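# Sort loose seals into bins by their size

## Task

Put each loose seal into the bin that matches its size; a seal only counts if it stays there on its own after the robot lets go, so release everything and move the grippers away at the end.

## Robot and tools

Robot: two six-joint arms with parallel grippers, named left_arm and right_arm. In the shared scene frame the origin sits on the table surface between the arms, +x runs out over the table, +z points up, and left_arm stands on the +y side. The names are just labels, not sides of a picture. Bases: left_arm at (-0.043, +0.271, 0) m, right_arm at (+0.031, -0.229, 0) m, each turned only slightly about z. Fingers of a gripper point along its own +z and close along its own y; the reported hand point lies between the finger pads, roughly 1 cm behind the tips.

execute_actions, argument actions: a list holding zero or one item, plus optional pictures (true/false, camera images included by default).
- Empty list: nothing is commanded, you simply get the current state.
- Move: {"rows": [...], "steps": n}, n from 1 to 15 control steps of 1/30 s each (15 if omitted). Each row is used for one step; when there are fewer rows than steps, the final row keeps repeating.
- Wait: {"steps": n} with no rows, n up to 300; it returns after n steps counted from the previous result, and your own thinking time is part of that count.
Each row is one flat list of 14 numbers covering both arms, even if one arm stays still: left_arm waist, shoulder, elbow, wrist pitch, wrist yaw, wrist roll, gripper opening, then the same seven for right_arm. Joint values are absolute target angles in radians, in the same form as the Joint positions line, not offsets. Ranges per arm: waist -2.880 to 2.880, shoulder 0.000 to 3.142, elbow 0.000 to 3.019, wrist pitch -1.693 to 1.571, wrist yaw -1.571 to 1.571, wrist roll -2.094 to 2.094. The true end stops may differ from these by up to 0.019 rad. A target beyond a stop by over 0.019 rad that is also farther out than the current angle gets the whole call refused, and a refused call moves nothing. A target past the real stop is clipped to it, and the result then prints "joint sent to its limit" (possibly referring to an earlier action still running); no such message does not prove more travel exists. Opening is a unitless value from -1 (closed) to +1 (fully open, pads 0.094 m apart).

Motion limits: every step the target is held within a set distance of the measured angle (waist 0.264, shoulder 0.32, elbow 0.276, wrist pitch 0.33, wrist yaw 0.186, wrist roll 0.522 rad), and if the gripper would be sent more than 70 mm from where it is, all that arm's targets are pulled back proportionally. Distant goals therefore need several calls. The simulation keeps running while you think and write, and arms continue toward the last row until they settle or a step is HELD; after that only a new action moves them on.

Result lines: the state line shows, for each arm, the gripper position in metres and orientation quaternion (w, x, y, z) in the scene frame; readings can be off, more so at full reach. Joint positions and Joint velocities give one block per arm: six joints (rad, rad/s) and then pad gap (m, m/s). grip_measured is the finger opening on the same -1 to +1 scale you command; each gripper may read off by about 1 mm. HELD marks steps where your row, or part of it, was not sent. "joint command not followed" means a clearance check altered or blocked some joint targets; the rest of the row was applied. MOTOR HOT appears from 85 °C; at 100 °C an OVER-TEMPERATURE FAULT stops that arm and its gripper, which then drops.

Gripping: between the fixed ends, fingers go to the commanded value as read by grip_measured. To hold a seal keep commanding below grip_measured, about 0.03 lower for a firm hold, less for a gentler one. Pad force tops out near 50 to 62 N, lower on very thin parts under about 2 mm, with a brief spike at first contact.

zoom_image: camera (cam_left_wrist or cam_right_wrist) and region [x0, y0, x1, y1] in pixels of that camera's latest 504x504 image, origin top-left, at most 504 by 504. It returns an enlarged view. Both cameras are wrist-mounted fisheye lenses (left: fx=fy=301.621, cx 248.984, cy 252.618; right: fx=fy=304.5, cx 251.517, cy 253.576; D=[0.1,0,0,0], max angle 61.639 degrees); camera frame +z forward, +x right, +y down in the image.

read_manual: optional section, only "licences"; returns licence text and moves nothing.

finished_scene: scene (integer, the current scene's number).

Cautions: something may occasionally pull on a held seal or shove a loose one. Never push, drop or knock anything off the table. Keep the arms from colliding or pressing on each other. Avoid slams, hard pushes and drops, and do not hold loads longer than needed because motors heat. Move smoothly, and before ending open both grippers and lift clear so every seal rests in its bin unsupported.

Each tool is called after "Request:" by a JSON object that holds its "op" and its "data".

## Session

Request:
{"op": "execute_actions", "data": {"actions": []}}

Scene clock: 0.00 s of 6900.00 s.
left_arm: end_effector_position=(+0.4090, +0.2298, +0.3807) grip_measured=+1.000 end_effector_quat_wxyz=(+0.409, -0.202, +0.859, +0.232) | right_arm: end_effector_position=(+0.5112, -0.6354, +0.3912) grip_measured=+1.000 end_effector_quat_wxyz=(+0.285, +0.889, +0.229, +0.277)
Joint positions: left_arm=[-0.421  1.213  1.29  -1.077 -0.848 -0.576  0.094] | right_arm=[-0.87   1.528  1.654 -0.889 -0.139  1.958  0.094]
Joint velocities: left_arm=[-0.005 -0.005  0.007 -0.012 -0.051  0.022  0.   ] | right_arm=[-0.015  0.005  0.002 -0.002  0.037  0.022  0.   ]

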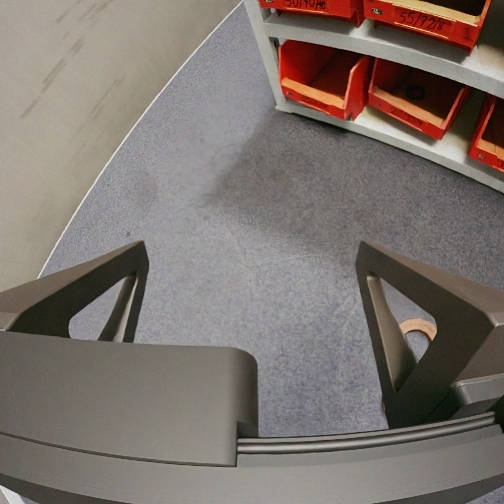

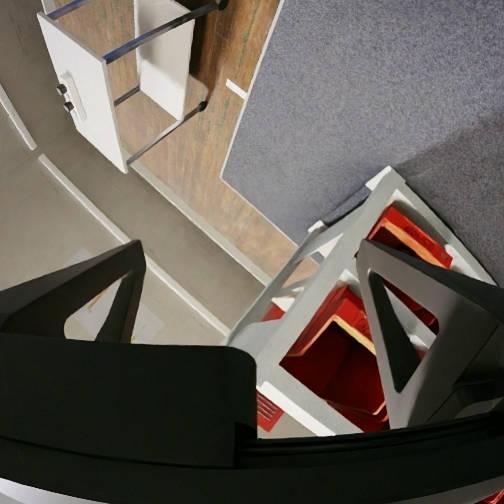

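Request:
{"op": "execute_actions", "data": {"actions": [{"rows": [[-0.35,0.85,1.15,-0.55,0,0,1, -0.87,0.85,1.15,-1.0,0,0,1]], "steps": 15}], "pictures": false}}

Request:
{"op": "execute_actions", "data": {"actions": [{"steps": 30}], "pictures": false}}

Scene clock: 2.43 s of 6900.00 s.
left_arm: end_effector_position=(+0.3446, +0.1442, +0.5185) grip_measured=+1.000 end_effector_quat_wxyz=(+0.610, +0.102, +0.778, -0.113) | right_arm: end_effector_position=(+0.3056, -0.4793, +0.4355) grip_measured=+1.000 end_effector_quat_wxyz=(+0.444, +0.678, +0.583, +0.057)
Joint positions: left_arm=[-0.36   0.802  1.136 -0.566 -0.003 -0.054  0.094] | right_arm=[-0.869  0.826  1.167 -0.983 -0.003  0.985  0.094]
Joint velocities: left_arm=[-0.015  0.083  0.012 -0.002  0.037  0.256  0.   ] | right_arm=[ 0.015 -1.011 -0.012  0.002  0.022 -2.762  0.   ]
Steps of this call (steps 1 to 58: nothing new was sent; steps 59 to 73: all 15 steps of this action). Readings (joint positions):
59: left_arm=[-0.417 1.197 1.275 -1.035 -0.788 -0.525] | right_arm=[-0.869 1.516 1.638 -0.890 -0.108 1.918]
60: left_arm=[-0.410 1.166 1.237 -0.957 -0.718 -0.460] | right_arm=[-0.869 1.487 1.593 -0.896 -0.078 1.867]
62: left_arm=[-0.394 1.084 1.172 -0.848 -0.600 -0.365] | right_arm=[-0.869 1.405 1.483 -0.921 -0.041 1.766]
66: left_arm=[-0.367 0.927 1.136 -0.662 -0.299 -0.203] | right_arm=[-0.869 1.194 1.275 -0.954 -0.015 1.553]
73: the state above

Scene clock: 3.43 s of 6900.00 s.
left_arm: end_effector_position=(+0.3625, +0.1383, +0.4989) grip_measured=+1.000 end_effector_quat_wxyz=(+0.593, +0.119, +0.791, -0.098) | right_arm: end_effector_position=(+0.3119, -0.4851, +0.4171) grip_measured=+1.000 end_effector_quat_wxyz=(+0.400, +0.332, +0.841, -0.150)
Joint positions: left_arm=[-0.36   0.852  1.136 -0.566 -0.003 -0.016  0.094] | right_arm=[-0.869  0.856  1.154 -0.984 -0.003  0.014  0.094]
Joint velocities: left_arm=[ 0.005 -0.015 -0.002  0.012 -0.037  0.051  0.   ] | right_arm=[-0.005 -0.005  0.002 -0.002  0.022 -0.022  0.   ]
Steps of this call (steps 1 to 30: the robot went on to your last target). Readings (joint positions):
1: left_arm=[-0.360 0.807 1.136 -0.566 -0.003 -0.047] | right_arm=[-0.869 0.797 1.167 -0.983 -0.003 0.888]
2: left_arm=[-0.360 0.815 1.136 -0.566 -0.003 -0.040] | right_arm=[-0.869 0.780 1.167 -0.983 -0.003 0.790]
4: left_arm=[-0.360 0.830 1.136 -0.566 -0.003 -0.031] | right_arm=[-0.869 0.778 1.167 -0.983 -0.003 0.595]
8: left_arm=[-0.360 0.851 1.136 -0.566 -0.003 -0.022] | right_arm=[-0.869 0.831 1.165 -0.984 -0.003 0.262]
30: the state above

Request:
{"op": "execute_actions", "data": {"actions": [{"rows": [[-0.35,0.85,1.15,-0.55,0,0,1, -0.85,0.85,1.15,-1.0,0,0,1],[-0.35,0.85,1.15,-0.55,0,0,1, -0.81,0.85,1.15,-1.0,0,0,1],[-0.35,0.85,1.15,-0.55,0,0,1, -0.75,0.85,1.15,-1.0,0,0,1],[-0.35,0.85,1.15,-0.55,0,0,1, -0.68,0.85,1.15,-1.0,0,0,1],[-0.35,0.85,1.15,-0.55,0,0,1, -0.60,0.85,1.15,-1.0,0,0,1],[-0.35,0.85,1.15,-0.55,0,0,1, -0.52,0.85,1.15,-1.0,0,0,1],[-0.35,0.85,1.15,-0.55,0,0,1, -0.44,0.85,1.15,-1.0,0,0,1],[-0.35,0.85,1.15,-0.55,0,0,1, -0.36,0.85,1.15,-1.0,0,0,1],[-0.35,0.85,1.15,-0.55,0,0,1, -0.28,0.85,1.15,-1.0,0,0,1],[-0.35,0.85,1.15,-0.55,0,0,1, -0.20,0.85,1.15,-1.0,0,0,1],[-0.35,0.85,1.15,-0.55,0,0,1, -0.13,0.85,1.15,-1.0,0,0,1],[-0.35,0.85,1.15,-0.55,0,0,1, -0.07,0.85,1.15,-1.0,0,0,1],[-0.35,0.85,1.15,-0.55,0,0,1, -0.03,0.85,1.15,-1.0,0,0,1],[-0.35,0.85,1.15,-0.55,0,0,1, -0.01,0.85,1.15,-1.0,0,0,1],[-0.35,0.85,1.15,-0.55,0,0,1, 0.0,0.85,1.15,-1.0,0,0,1]], "steps": 15}], "pictures": false}}

Request:
{"op": "execute_actions", "data": {"actions": [{"steps": 20}]}}

Scene clock: 5.63 s of 6900.00 s.
left_arm: end_effector_position=(+0.3624, +0.1382, +0.4989) grip_measured=+1.000 end_effector_quat_wxyz=(+0.593, +0.119, +0.791, -0.099) | right_arm: end_effector_position=(+0.4093, -0.1934, +0.4171) grip_measured=+1.000 end_effector_quat_wxyz=(+0.427, -0.038, +0.903, +0.023)
Joint positions: left_arm=[-0.36   0.852  1.136 -0.566 -0.002 -0.016  0.094] | right_arm=[-0.037  0.856  1.154 -0.984 -0.002  0.011  0.094]
Joint velocities: left_arm=[-0.005 -0.005 -0.002 -0.007  0.007 -0.022  0.   ] | right_arm=[ 1.509 -0.005 -0.007 -0.027 -0.081 -0.007  0.   ]
Steps of this call (steps 1 to 15: the robot went on to your last target; steps 16 to 51: nothing new was sent; steps 52 to 66: all 15 steps of this action). Readings (joint positions):
52: left_arm=[-0.360 0.852 1.136 -0.566 -0.003 -0.016] | right_arm=[-0.869 0.856 1.154 -0.984 -0.003 0.013]
53: left_arm=[-0.360 0.852 1.136 -0.566 -0.002 -0.016] | right_arm=[-0.864 0.856 1.154 -0.984 -0.002 0.013]
55: left_arm=[-0.360 0.852 1.136 -0.566 -0.002 -0.016] | right_arm=[-0.819 0.856 1.154 -0.984 0.003 0.013]
59: left_arm=[-0.360 0.852 1.136 -0.566 -0.002 -0.016] | right_arm=[-0.559 0.856 1.154 -0.984 0.004 0.013]
66: the state above

Scene clock: 6.30 s of 6900.00 s.
left_arm: end_effector_position=(+0.3624, +0.1382, +0.4989) grip_measured=+1.000 end_effector_quat_wxyz=(+0.593, +0.119, +0.791, -0.099) | right_arm: end_effector_position=(+0.4071, -0.1748, +0.4171) grip_measured=+1.000 end_effector_quat_wxyz=(+0.426, -0.061, +0.902, +0.034)
Joint positions: left_arm=[-0.36   0.852  1.136 -0.566 -0.002 -0.016  0.094] | right_arm=[ 0.012  0.856  1.154 -0.984 -0.003  0.009  0.094]
Joint velocities: left_arm=[ 0.005 -0.005 -0.007 -0.002 -0.022 -0.037  0.   ] | right_arm=[-0.005 -0.005 -0.002 -0.002 -0.022 -0.051  0.   ]
Steps of this call (steps 1 to 20: the robot went on to your last target). Readings (joint positions):
1: left_arm=[-0.360 0.852 1.136 -0.566 -0.002 -0.016] | right_arm=[0.003 0.856 1.154 -0.984 -0.004 0.010]
2: left_arm=[-0.360 0.852 1.136 -0.566 -0.002 -0.016] | right_arm=[0.023 0.856 1.154 -0.984 -0.004 0.010]
4: left_arm=[-0.360 0.852 1.136 -0.566 -0.002 -0.016] | right_arm=[0.025 0.856 1.154 -0.984 -0.004 0.009]
8: left_arm=[-0.360 0.852 1.136 -0.566 -0.002 -0.016] | right_arm=[0.013 0.856 1.154 -0.984 -0.003 0.009]
20: the state above

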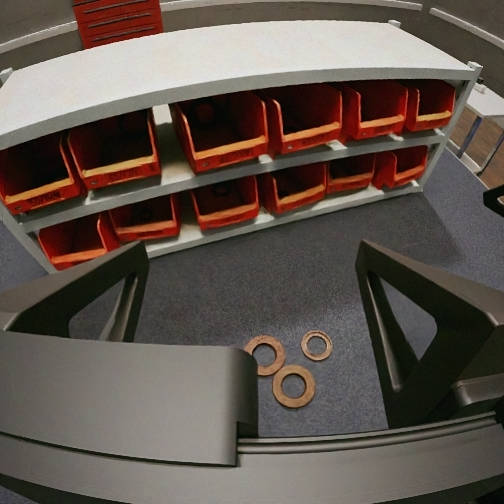

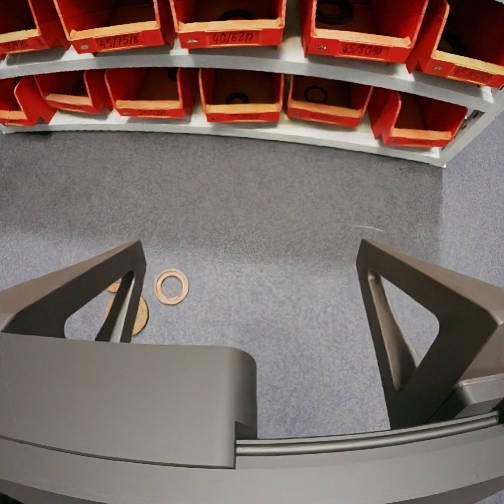

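Request:
{"op": "zoom_image", "data": {"camera": "cam_right_wrist", "region": [0, 0, 504, 170]}}

Request:
{"op": "zoom_image", "data": {"camera": "cam_left_wrist", "region": [220, 310, 360, 430]}}

Region (0, 0, 504, 170) of cam_right_wrist's 504x504 image, scaled by 1.000; it fills the top 170 rows of this view, and the rest is white.

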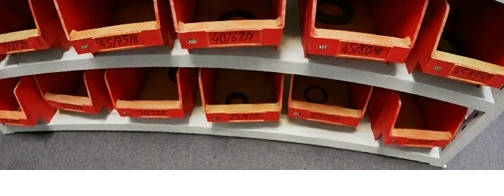

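Region (220, 310, 360, 430) of cam_left_wrist's 504x504 image, scaled by 3.600, with more detail than that image has; it fills the top 432 rows of this view, and the rest is white.

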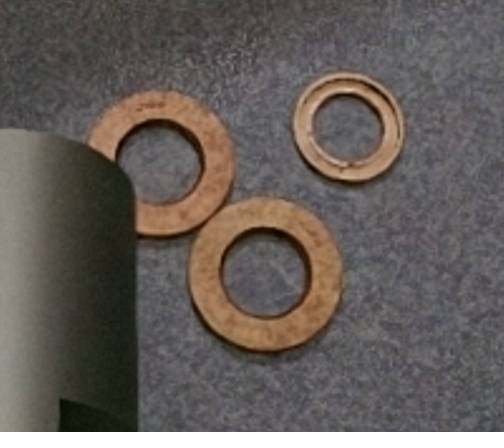

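Request:
{"op": "execute_actions", "data": {"actions": [{"rows": [[-0.35,0.84,1.155,-0.58,0,0,1, -0.005,0.86,1.14,-0.96,0,0,1],[-0.345,0.83,1.16,-0.64,0,0,1, -0.01,0.88,1.12,-0.88,0,0,1],[-0.34,0.81,1.165,-0.72,0,0,1, -0.02,0.91,1.09,-0.77,0,0,1],[-0.335,0.79,1.175,-0.81,0,0,1, -0.03,0.94,1.06,-0.65,0,0,1],[-0.33,0.77,1.185,-0.90,0,0,1, -0.04,0.97,1.03,-0.52,0,0,1],[-0.325,0.75,1.195,-1.0,0,0,1, -0.05,1.0,1.0,-0.39,0,0,1],[-0.32,0.73,1.205,-1.1,0,0,1, -0.06,1.03,0.97,-0.26,0,0,1],[-0.315,0.71,1.215,-1.2,0,0,1, -0.07,1.06,0.94,-0.13,0,0,1],[-0.31,0.69,1.225,-1.3,0,0,1, -0.08,1.09,0.91,0.0,0,0,1],[-0.305,0.67,1.235,-1.39,0,0,1, -0.09,1.12,0.88,0.13,0,0,1],[-0.30,0.65,1.24,-1.47,0,0,1, -0.10,1.15,0.85,0.26,0,0,1],[-0.30,0.63,1.245,-1.53,0,0,1, -0.11,1.17,0.83,0.38,0,0,1],[-0.30,0.615,1.25,-1.57,0,0,1, -0.12,1.19,0.81,0.48,0,0,1],[-0.30,0.605,1.25,-1.59,0,0,1, -0.125,1.2,0.80,0.55,0,0,1],[-0.30,0.60,1.25,-1.60,0,0,1, -0.13,1.2,0.80,0.60,0,0,1]], "steps": 15}], "pictures": false}}

Request:
{"op": "execute_actions", "data": {"actions": [{"steps": 25}]}}

Scene clock: 14.27 s of 6900.00 s.
left_arm: end_effector_position=(+0.1699, +0.2121, +0.3999) grip_measured=+1.000 end_effector_quat_wxyz=(+0.287, +0.121, +0.949, -0.040) | right_arm: end_effector_position=(+0.5699, -0.2119, +0.3138) grip_measured=+1.000 end_effector_quat_wxyz=(+0.615, -0.010, +0.788, +0.014)
Joint positions: left_arm=[-0.313  0.631  1.169 -1.521 -0.002 -0.016  0.094] | right_arm=[-0.099  1.187  0.831  0.111 -0.003  0.009  0.094]
Joint velocities: left_arm=[ 0.015 -0.65   0.291 -1.209 -0.022 -0.051  0.   ] | right_arm=[-0.347  1.031 -0.891  2.781  0.007 -0.037  0.   ]
Steps of this call (steps 1 to 15: the robot went on to your last target; steps 16 to 90: nothing new was sent; then 4.47 s passed at rest; steps 91 to 105: all 15 steps of this action). Readings (joint positions):
91: left_arm=[-0.360 0.852 1.136 -0.566 -0.002 -0.016] | right_arm=[0.012 0.856 1.154 -0.984 -0.003 0.009]
92: left_arm=[-0.360 0.851 1.136 -0.577 -0.002 -0.016] | right_arm=[0.011 0.857 1.150 -0.970 -0.003 0.009]
94: left_arm=[-0.357 0.842 1.136 -0.663 -0.002 -0.016] | right_arm=[0.003 0.864 1.124 -0.852 -0.003 0.009]
98: left_arm=[-0.339 0.787 1.136 -0.996 -0.002 -0.016] | right_arm=[-0.030 0.947 1.041 -0.497 -0.003 0.009]
105: the state above

Scene clock: 15.10 s of 6900.00 s.
left_arm: end_effector_position=(+0.1455, +0.2190, +0.4190) grip_measured=+1.000 end_effector_quat_wxyz=(+0.295, +0.121, +0.947, -0.042) | right_arm: end_effector_position=(+0.5672, -0.2269, +0.3931) grip_measured=+1.000 end_effector_quat_wxyz=(+0.762, +0.001, +0.647, +0.006)
Joint positions: left_arm=[-0.313  0.591  1.215 -1.589 -0.002 -0.016  0.094] | right_arm=[-0.127  1.191  0.775  0.579 -0.002  0.009  0.094]
Joint velocities: left_arm=[-0.005  0.005 -0.002 -0.017  0.051  0.022  0.   ] | right_arm=[-0.005  0.005  0.002 -0.012  0.007 -0.007  0.   ]
Steps of this call (steps 1 to 25: the robot went on to your last target). Readings (joint positions):
1: left_arm=[-0.313 0.611 1.179 -1.552 -0.002 -0.016] | right_arm=[-0.110 1.218 0.806 0.203 -0.003 0.009]
2: left_arm=[-0.313 0.595 1.189 -1.570 -0.002 -0.016] | right_arm=[-0.119 1.241 0.788 0.293 -0.003 0.009]
4: left_arm=[-0.313 0.577 1.207 -1.585 -0.002 -0.016] | right_arm=[-0.126 1.260 0.775 0.438 -0.002 0.009]
8: left_arm=[-0.313 0.579 1.215 -1.589 -0.002 -0.016] | right_arm=[-0.127 1.219 0.775 0.557 -0.002 0.009]
25: the state above

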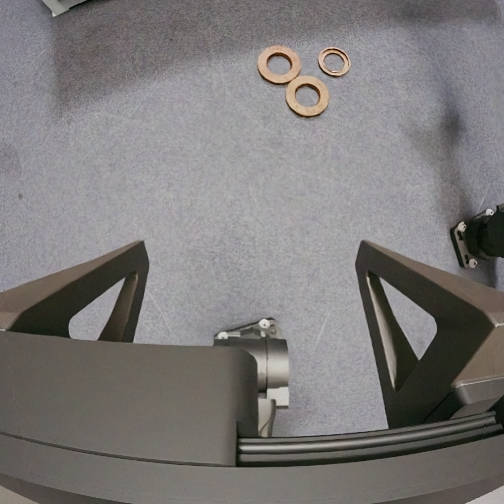

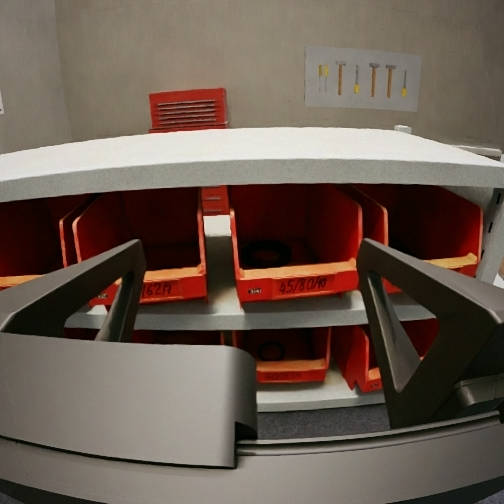

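Request:
{"op": "execute_actions", "data": {"actions": [{"rows": [[-0.301,0.602,1.249,-1.597,0,0,1,-0.13,1.2,0.799,0.601,0,0,1],[-0.302,0.608,1.245,-1.587,0,0,1,-0.13,1.2,0.795,0.603,0,0,1],[-0.306,0.618,1.239,-1.572,0,0,1,-0.13,1.2,0.789,0.606,0,0,1],[-0.310,0.631,1.231,-1.550,0,0,1,-0.13,1.2,0.781,0.611,0,0,1],[-0.315,0.648,1.221,-1.522,0,0,1,-0.13,1.2,0.770,0.617,0,0,1],[-0.321,0.669,1.208,-1.489,0,0,1,-0.13,1.2,0.758,0.625,0,0,1],[-0.329,0.692,1.194,-1.451,0,0,1,-0.13,1.2,0.743,0.633,0,0,1],[-0.337,0.719,1.177,-1.408,0,0,1,-0.13,1.2,0.727,0.643,0,0,1],[-0.346,0.748,1.159,-1.361,0,0,1,-0.13,1.205,0.709,0.653,0,0,1],[-0.356,0.780,1.140,-1.310,0,0,1,-0.13,1.205,0.690,0.665,0,0,1],[-0.367,0.814,1.119,-1.256,0,0,1,-0.13,1.205,0.669,0.677,0,0,1],[-0.378,0.849,1.098,-1.199,0,0,1,-0.13,1.205,0.647,0.689,0,0,1],[-0.389,0.885,1.076,-1.141,0,0,1,-0.13,1.207,0.625,0.703,0,0,1],[-0.401,0.922,1.053,-1.081,0,0,1,-0.13,1.208,0.602,0.716,0,0,1],[-0.413,0.960,1.030,-1.020,0,0,1,-0.13,1.209,0.579,0.730,0,0,1]], "steps": 15}], "pictures": false}}

Request:
{"op": "execute_actions", "data": {"actions": [{"rows": [[-0.424,0.998,1.007,-0.959,0,0,1,-0.13,1.21,0.556,0.743,0,0,1],[-0.436,1.035,0.984,-0.899,0,0,1,-0.13,1.21,0.533,0.756,0,0,1],[-0.447,1.071,0.962,-0.841,0,0,1,-0.13,1.211,0.511,0.770,0,0,1],[-0.458,1.106,0.941,-0.784,0,0,1,-0.13,1.212,0.489,0.782,0,0,1],[-0.469,1.140,0.920,-0.730,0,0,1,-0.13,1.213,0.469,0.794,0,0,1],[-0.479,1.172,0.901,-0.679,0,0,1,-0.13,1.214,0.449,0.806,0,0,1],[-0.488,1.201,0.883,-0.632,0,0,1,-0.13,1.214,0.431,0.816,0,0,1],[-0.496,1.228,0.866,-0.589,0,0,1,-0.13,1.215,0.415,0.826,0,0,1],[-0.504,1.251,0.852,-0.551,0,0,1,-0.13,1.215,0.400,0.834,0,0,1],[-0.510,1.272,0.839,-0.518,0,0,1,-0.13,1.216,0.388,0.842,0,0,1],[-0.515,1.289,0.829,-0.490,0,0,1,-0.13,1.216,0.377,0.848,0,0,1],[-0.519,1.302,0.821,-0.468,0,0,1,-0.13,1.217,0.369,0.853,0,0,1],[-0.523,1.312,0.815,-0.453,0,0,1,-0.13,1.217,0.363,0.856,0,0,1],[-0.524,1.318,0.811,-0.443,0,0,1,-0.13,1.217,0.359,0.858,0,0,1],[-0.525,1.320,0.810,-0.440,0,0,1,-0.13,1.217,0.358,0.859,0,0,1]], "steps": 15}], "pictures": false}}

Request:
{"op": "execute_actions", "data": {"actions": [{"steps": 15}]}}

Scene clock: 42.47 s of 6900.00 s.
left_arm: end_effector_position=(+0.2742, +0.1650, +0.3575) grip_measured=+1.000 end_effector_quat_wxyz=(+0.307, +0.145, +0.939, -0.052) | right_arm: end_effector_position=(+0.5440, -0.2270, +0.3342) grip_measured=+1.000 end_effector_quat_wxyz=(+0.748, +0.001, +0.663, +0.006)
Joint positions: left_arm=[-0.366  0.84   1.099 -1.197 -0.002 -0.016  0.094] | right_arm=[-0.127  1.193  0.634  0.679 -0.002  0.009  0.094]
Joint velocities: left_arm=[-0.278  1.109 -0.613  1.497 -0.066  0.022  0.   ] | right_arm=[-0.005  0.044 -0.701  0.344  0.022 -0.007  0.   ]
Steps of this call (steps 1 to 15: the robot went on to your last target; steps 16 to 90: nothing new was sent; then 23.87 s passed at rest; steps 91 to 105: all 15 steps of this action). Readings (joint positions):
91: left_arm=[-0.313 0.591 1.215 -1.589 -0.002 -0.016] | right_arm=[-0.127 1.191 0.775 0.579 -0.002 0.009]
92: left_arm=[-0.313 0.592 1.215 -1.589 -0.002 -0.016] | right_arm=[-0.127 1.191 0.775 0.579 -0.002 0.009]
94: left_arm=[-0.313 0.595 1.215 -1.586 -0.002 -0.016] | right_arm=[-0.127 1.191 0.775 0.580 -0.002 0.009]
98: left_arm=[-0.315 0.633 1.209 -1.502 -0.002 -0.016] | right_arm=[-0.127 1.191 0.768 0.602 -0.002 0.009]
105: the state above

Scene clock: 42.97 s of 6900.00 s.
left_arm: end_effector_position=(+0.3609, +0.0647, +0.1064) grip_measured=+1.000 end_effector_quat_wxyz=(+0.258, +0.218, +0.939, -0.063) | right_arm: end_effector_position=(+0.4830, -0.2272, +0.2201) grip_measured=+1.000 end_effector_quat_wxyz=(+0.701, +0.001, +0.713, +0.005)
Joint positions: left_arm=[-0.516  1.337  0.795 -0.491 -0.001 -0.015  0.094] | right_arm=[-0.127  1.209  0.37   0.823 -0.002  0.009  0.094]
Joint velocities: left_arm=[-0.054  0.142 -0.178  0.33  -0.037  0.037  0.   ] | right_arm=[-0.005  0.015 -0.154  0.095 -0.022  0.007  0.   ]
Steps of this call (steps 1 to 15: all 15 steps of this action). Readings (joint positions):
1: left_arm=[-0.376 0.878 1.077 -1.144 -0.002 -0.016] | right_arm=[-0.127 1.196 0.609 0.691 -0.002 0.009]
2: left_arm=[-0.386 0.917 1.054 -1.089 -0.002 -0.016] | right_arm=[-0.127 1.198 0.584 0.703 -0.002 0.009]
4: left_arm=[-0.408 0.997 1.007 -0.972 -0.002 -0.016] | right_arm=[-0.127 1.203 0.536 0.727 -0.002 0.009]
8: left_arm=[-0.460 1.163 0.908 -0.717 -0.002 -0.016] | right_arm=[-0.127 1.209 0.452 0.774 -0.002 0.009]
15: the state above

Scene clock: 43.47 s of 6900.00 s.
left_arm: end_effector_position=(+0.3645, +0.0622, +0.1077) grip_measured=+1.000 end_effector_quat_wxyz=(+0.270, +0.218, +0.936, -0.067) | right_arm: end_effector_position=(+0.4818, -0.2273, +0.2200) grip_measured=+1.000 end_effector_quat_wxyz=(+0.703, +0.001, +0.712, +0.005)
Joint positions: left_arm=[-0.517  1.338  0.79  -0.46  -0.001 -0.015  0.094] | right_arm=[-0.127  1.209  0.365  0.831 -0.002  0.009  0.094]
Joint velocities: left_arm=[-0.015 -0.005 -0.002 -0.007  0.022 -0.037  0.   ] | right_arm=[-0.015 -0.015 -0.017  0.017 -0.007 -0.081  0.   ]
Steps of this call (steps 1 to 15: the robot went on to your last target). Readings (joint positions):
1: left_arm=[-0.517 1.339 0.791 -0.482 -0.001 -0.015] | right_arm=[-0.127 1.209 0.367 0.825 -0.002 0.009]
2: left_arm=[-0.517 1.339 0.790 -0.476 -0.001 -0.015] | right_arm=[-0.127 1.209 0.365 0.827 -0.002 0.009]
4: left_arm=[-0.517 1.338 0.790 -0.464 -0.001 -0.015] | right_arm=[-0.127 1.209 0.365 0.829 -0.002 0.009]
8: left_arm=[-0.517 1.338 0.790 -0.460 -0.001 -0.015] | right_arm=[-0.127 1.209 0.365 0.831 -0.002 0.009]
15: the state above

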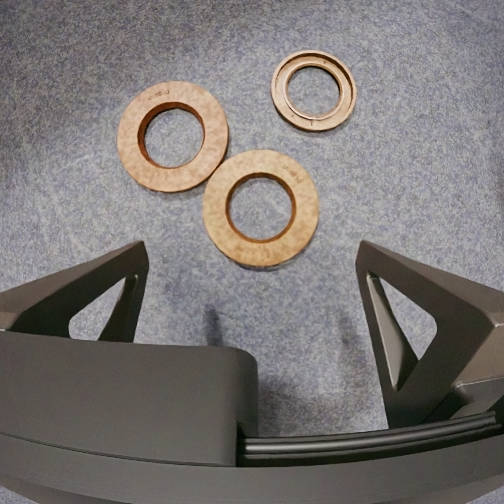

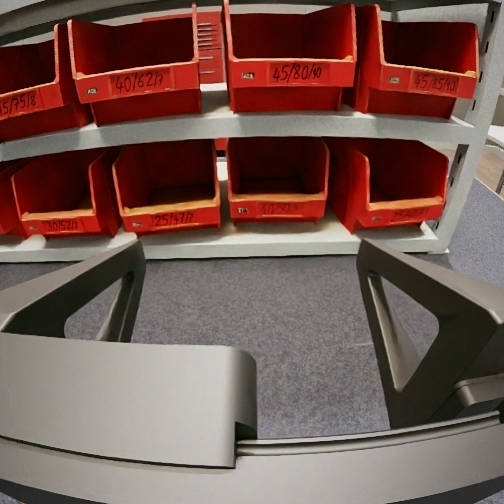

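Request:
{"op": "zoom_image", "data": {"camera": "cam_left_wrist", "region": [105, 70, 245, 200]}}

Request:
{"op": "zoom_image", "data": {"camera": "cam_left_wrist", "region": [190, 140, 330, 280]}}

Request:
{"op": "zoom_image", "data": {"camera": "cam_left_wrist", "region": [255, 35, 375, 145]}}

Request:
{"op": "zoom_image", "data": {"camera": "cam_right_wrist", "region": [0, 130, 252, 260]}}

Request:
{"op": "zoom_image", "data": {"camera": "cam_right_wrist", "region": [220, 130, 472, 260]}}

Request:
{"op": "zoom_image", "data": {"camera": "cam_right_wrist", "region": [220, 0, 504, 150]}}

Region (105, 70, 245, 200) of cam_left_wrist's 504x504 image, scaled by 3.600, with more detail than that image has; it fills the top 468 rows of this view, and the rest is white.

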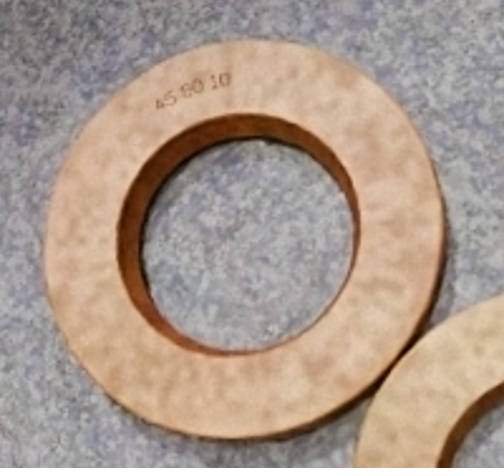

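Region (190, 140, 330, 280) of cam_left_wrist's 504x504 image, scaled by 3.600, with more detail than that image has.

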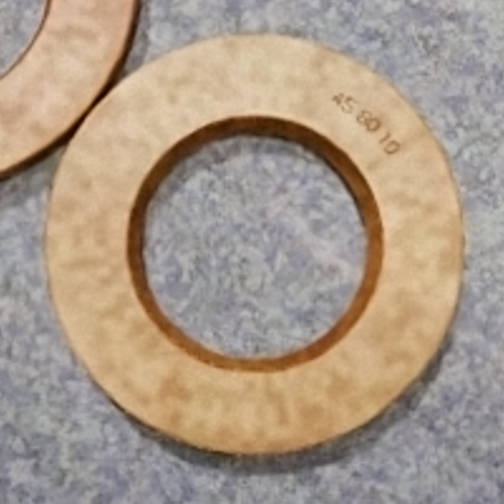

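Region (255, 35, 375, 145) of cam_left_wrist's 504x504 image, scaled by 4.200, with more detail than that image has; it fills the top 462 rows of this view, and the rest is white.

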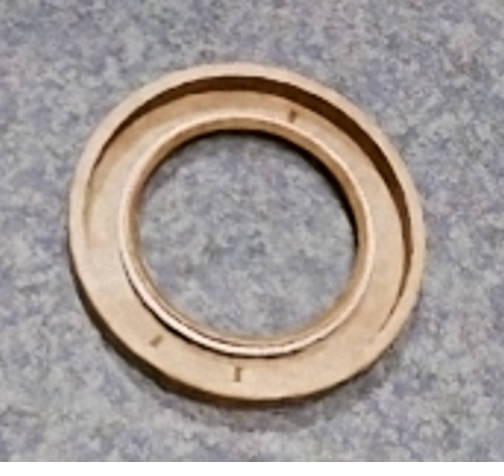

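Region (0, 130, 252, 260) of cam_right_wrist's 504x504 image, scaled by 2.000, with more detail than that image has; it fills the top 260 rows of this view, and the rest is white.

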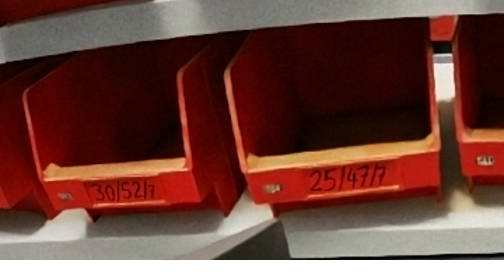

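Region (220, 130, 472, 260) of cam_right_wrist's 504x504 image, scaled by 2.000, with more detail than that image has; it fills the top 260 rows of this view, and the rest is white.

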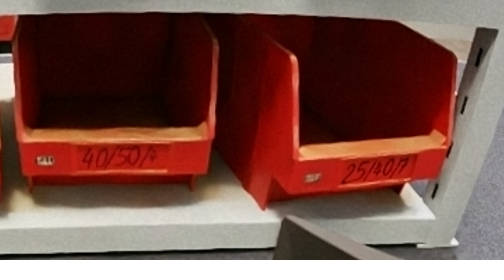

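Region (220, 0, 504, 150) of cam_right_wrist's 504x504 image, scaled by 1.775, with more detail than that image has; it fills the top 266 rows of this view, and the rest is white.

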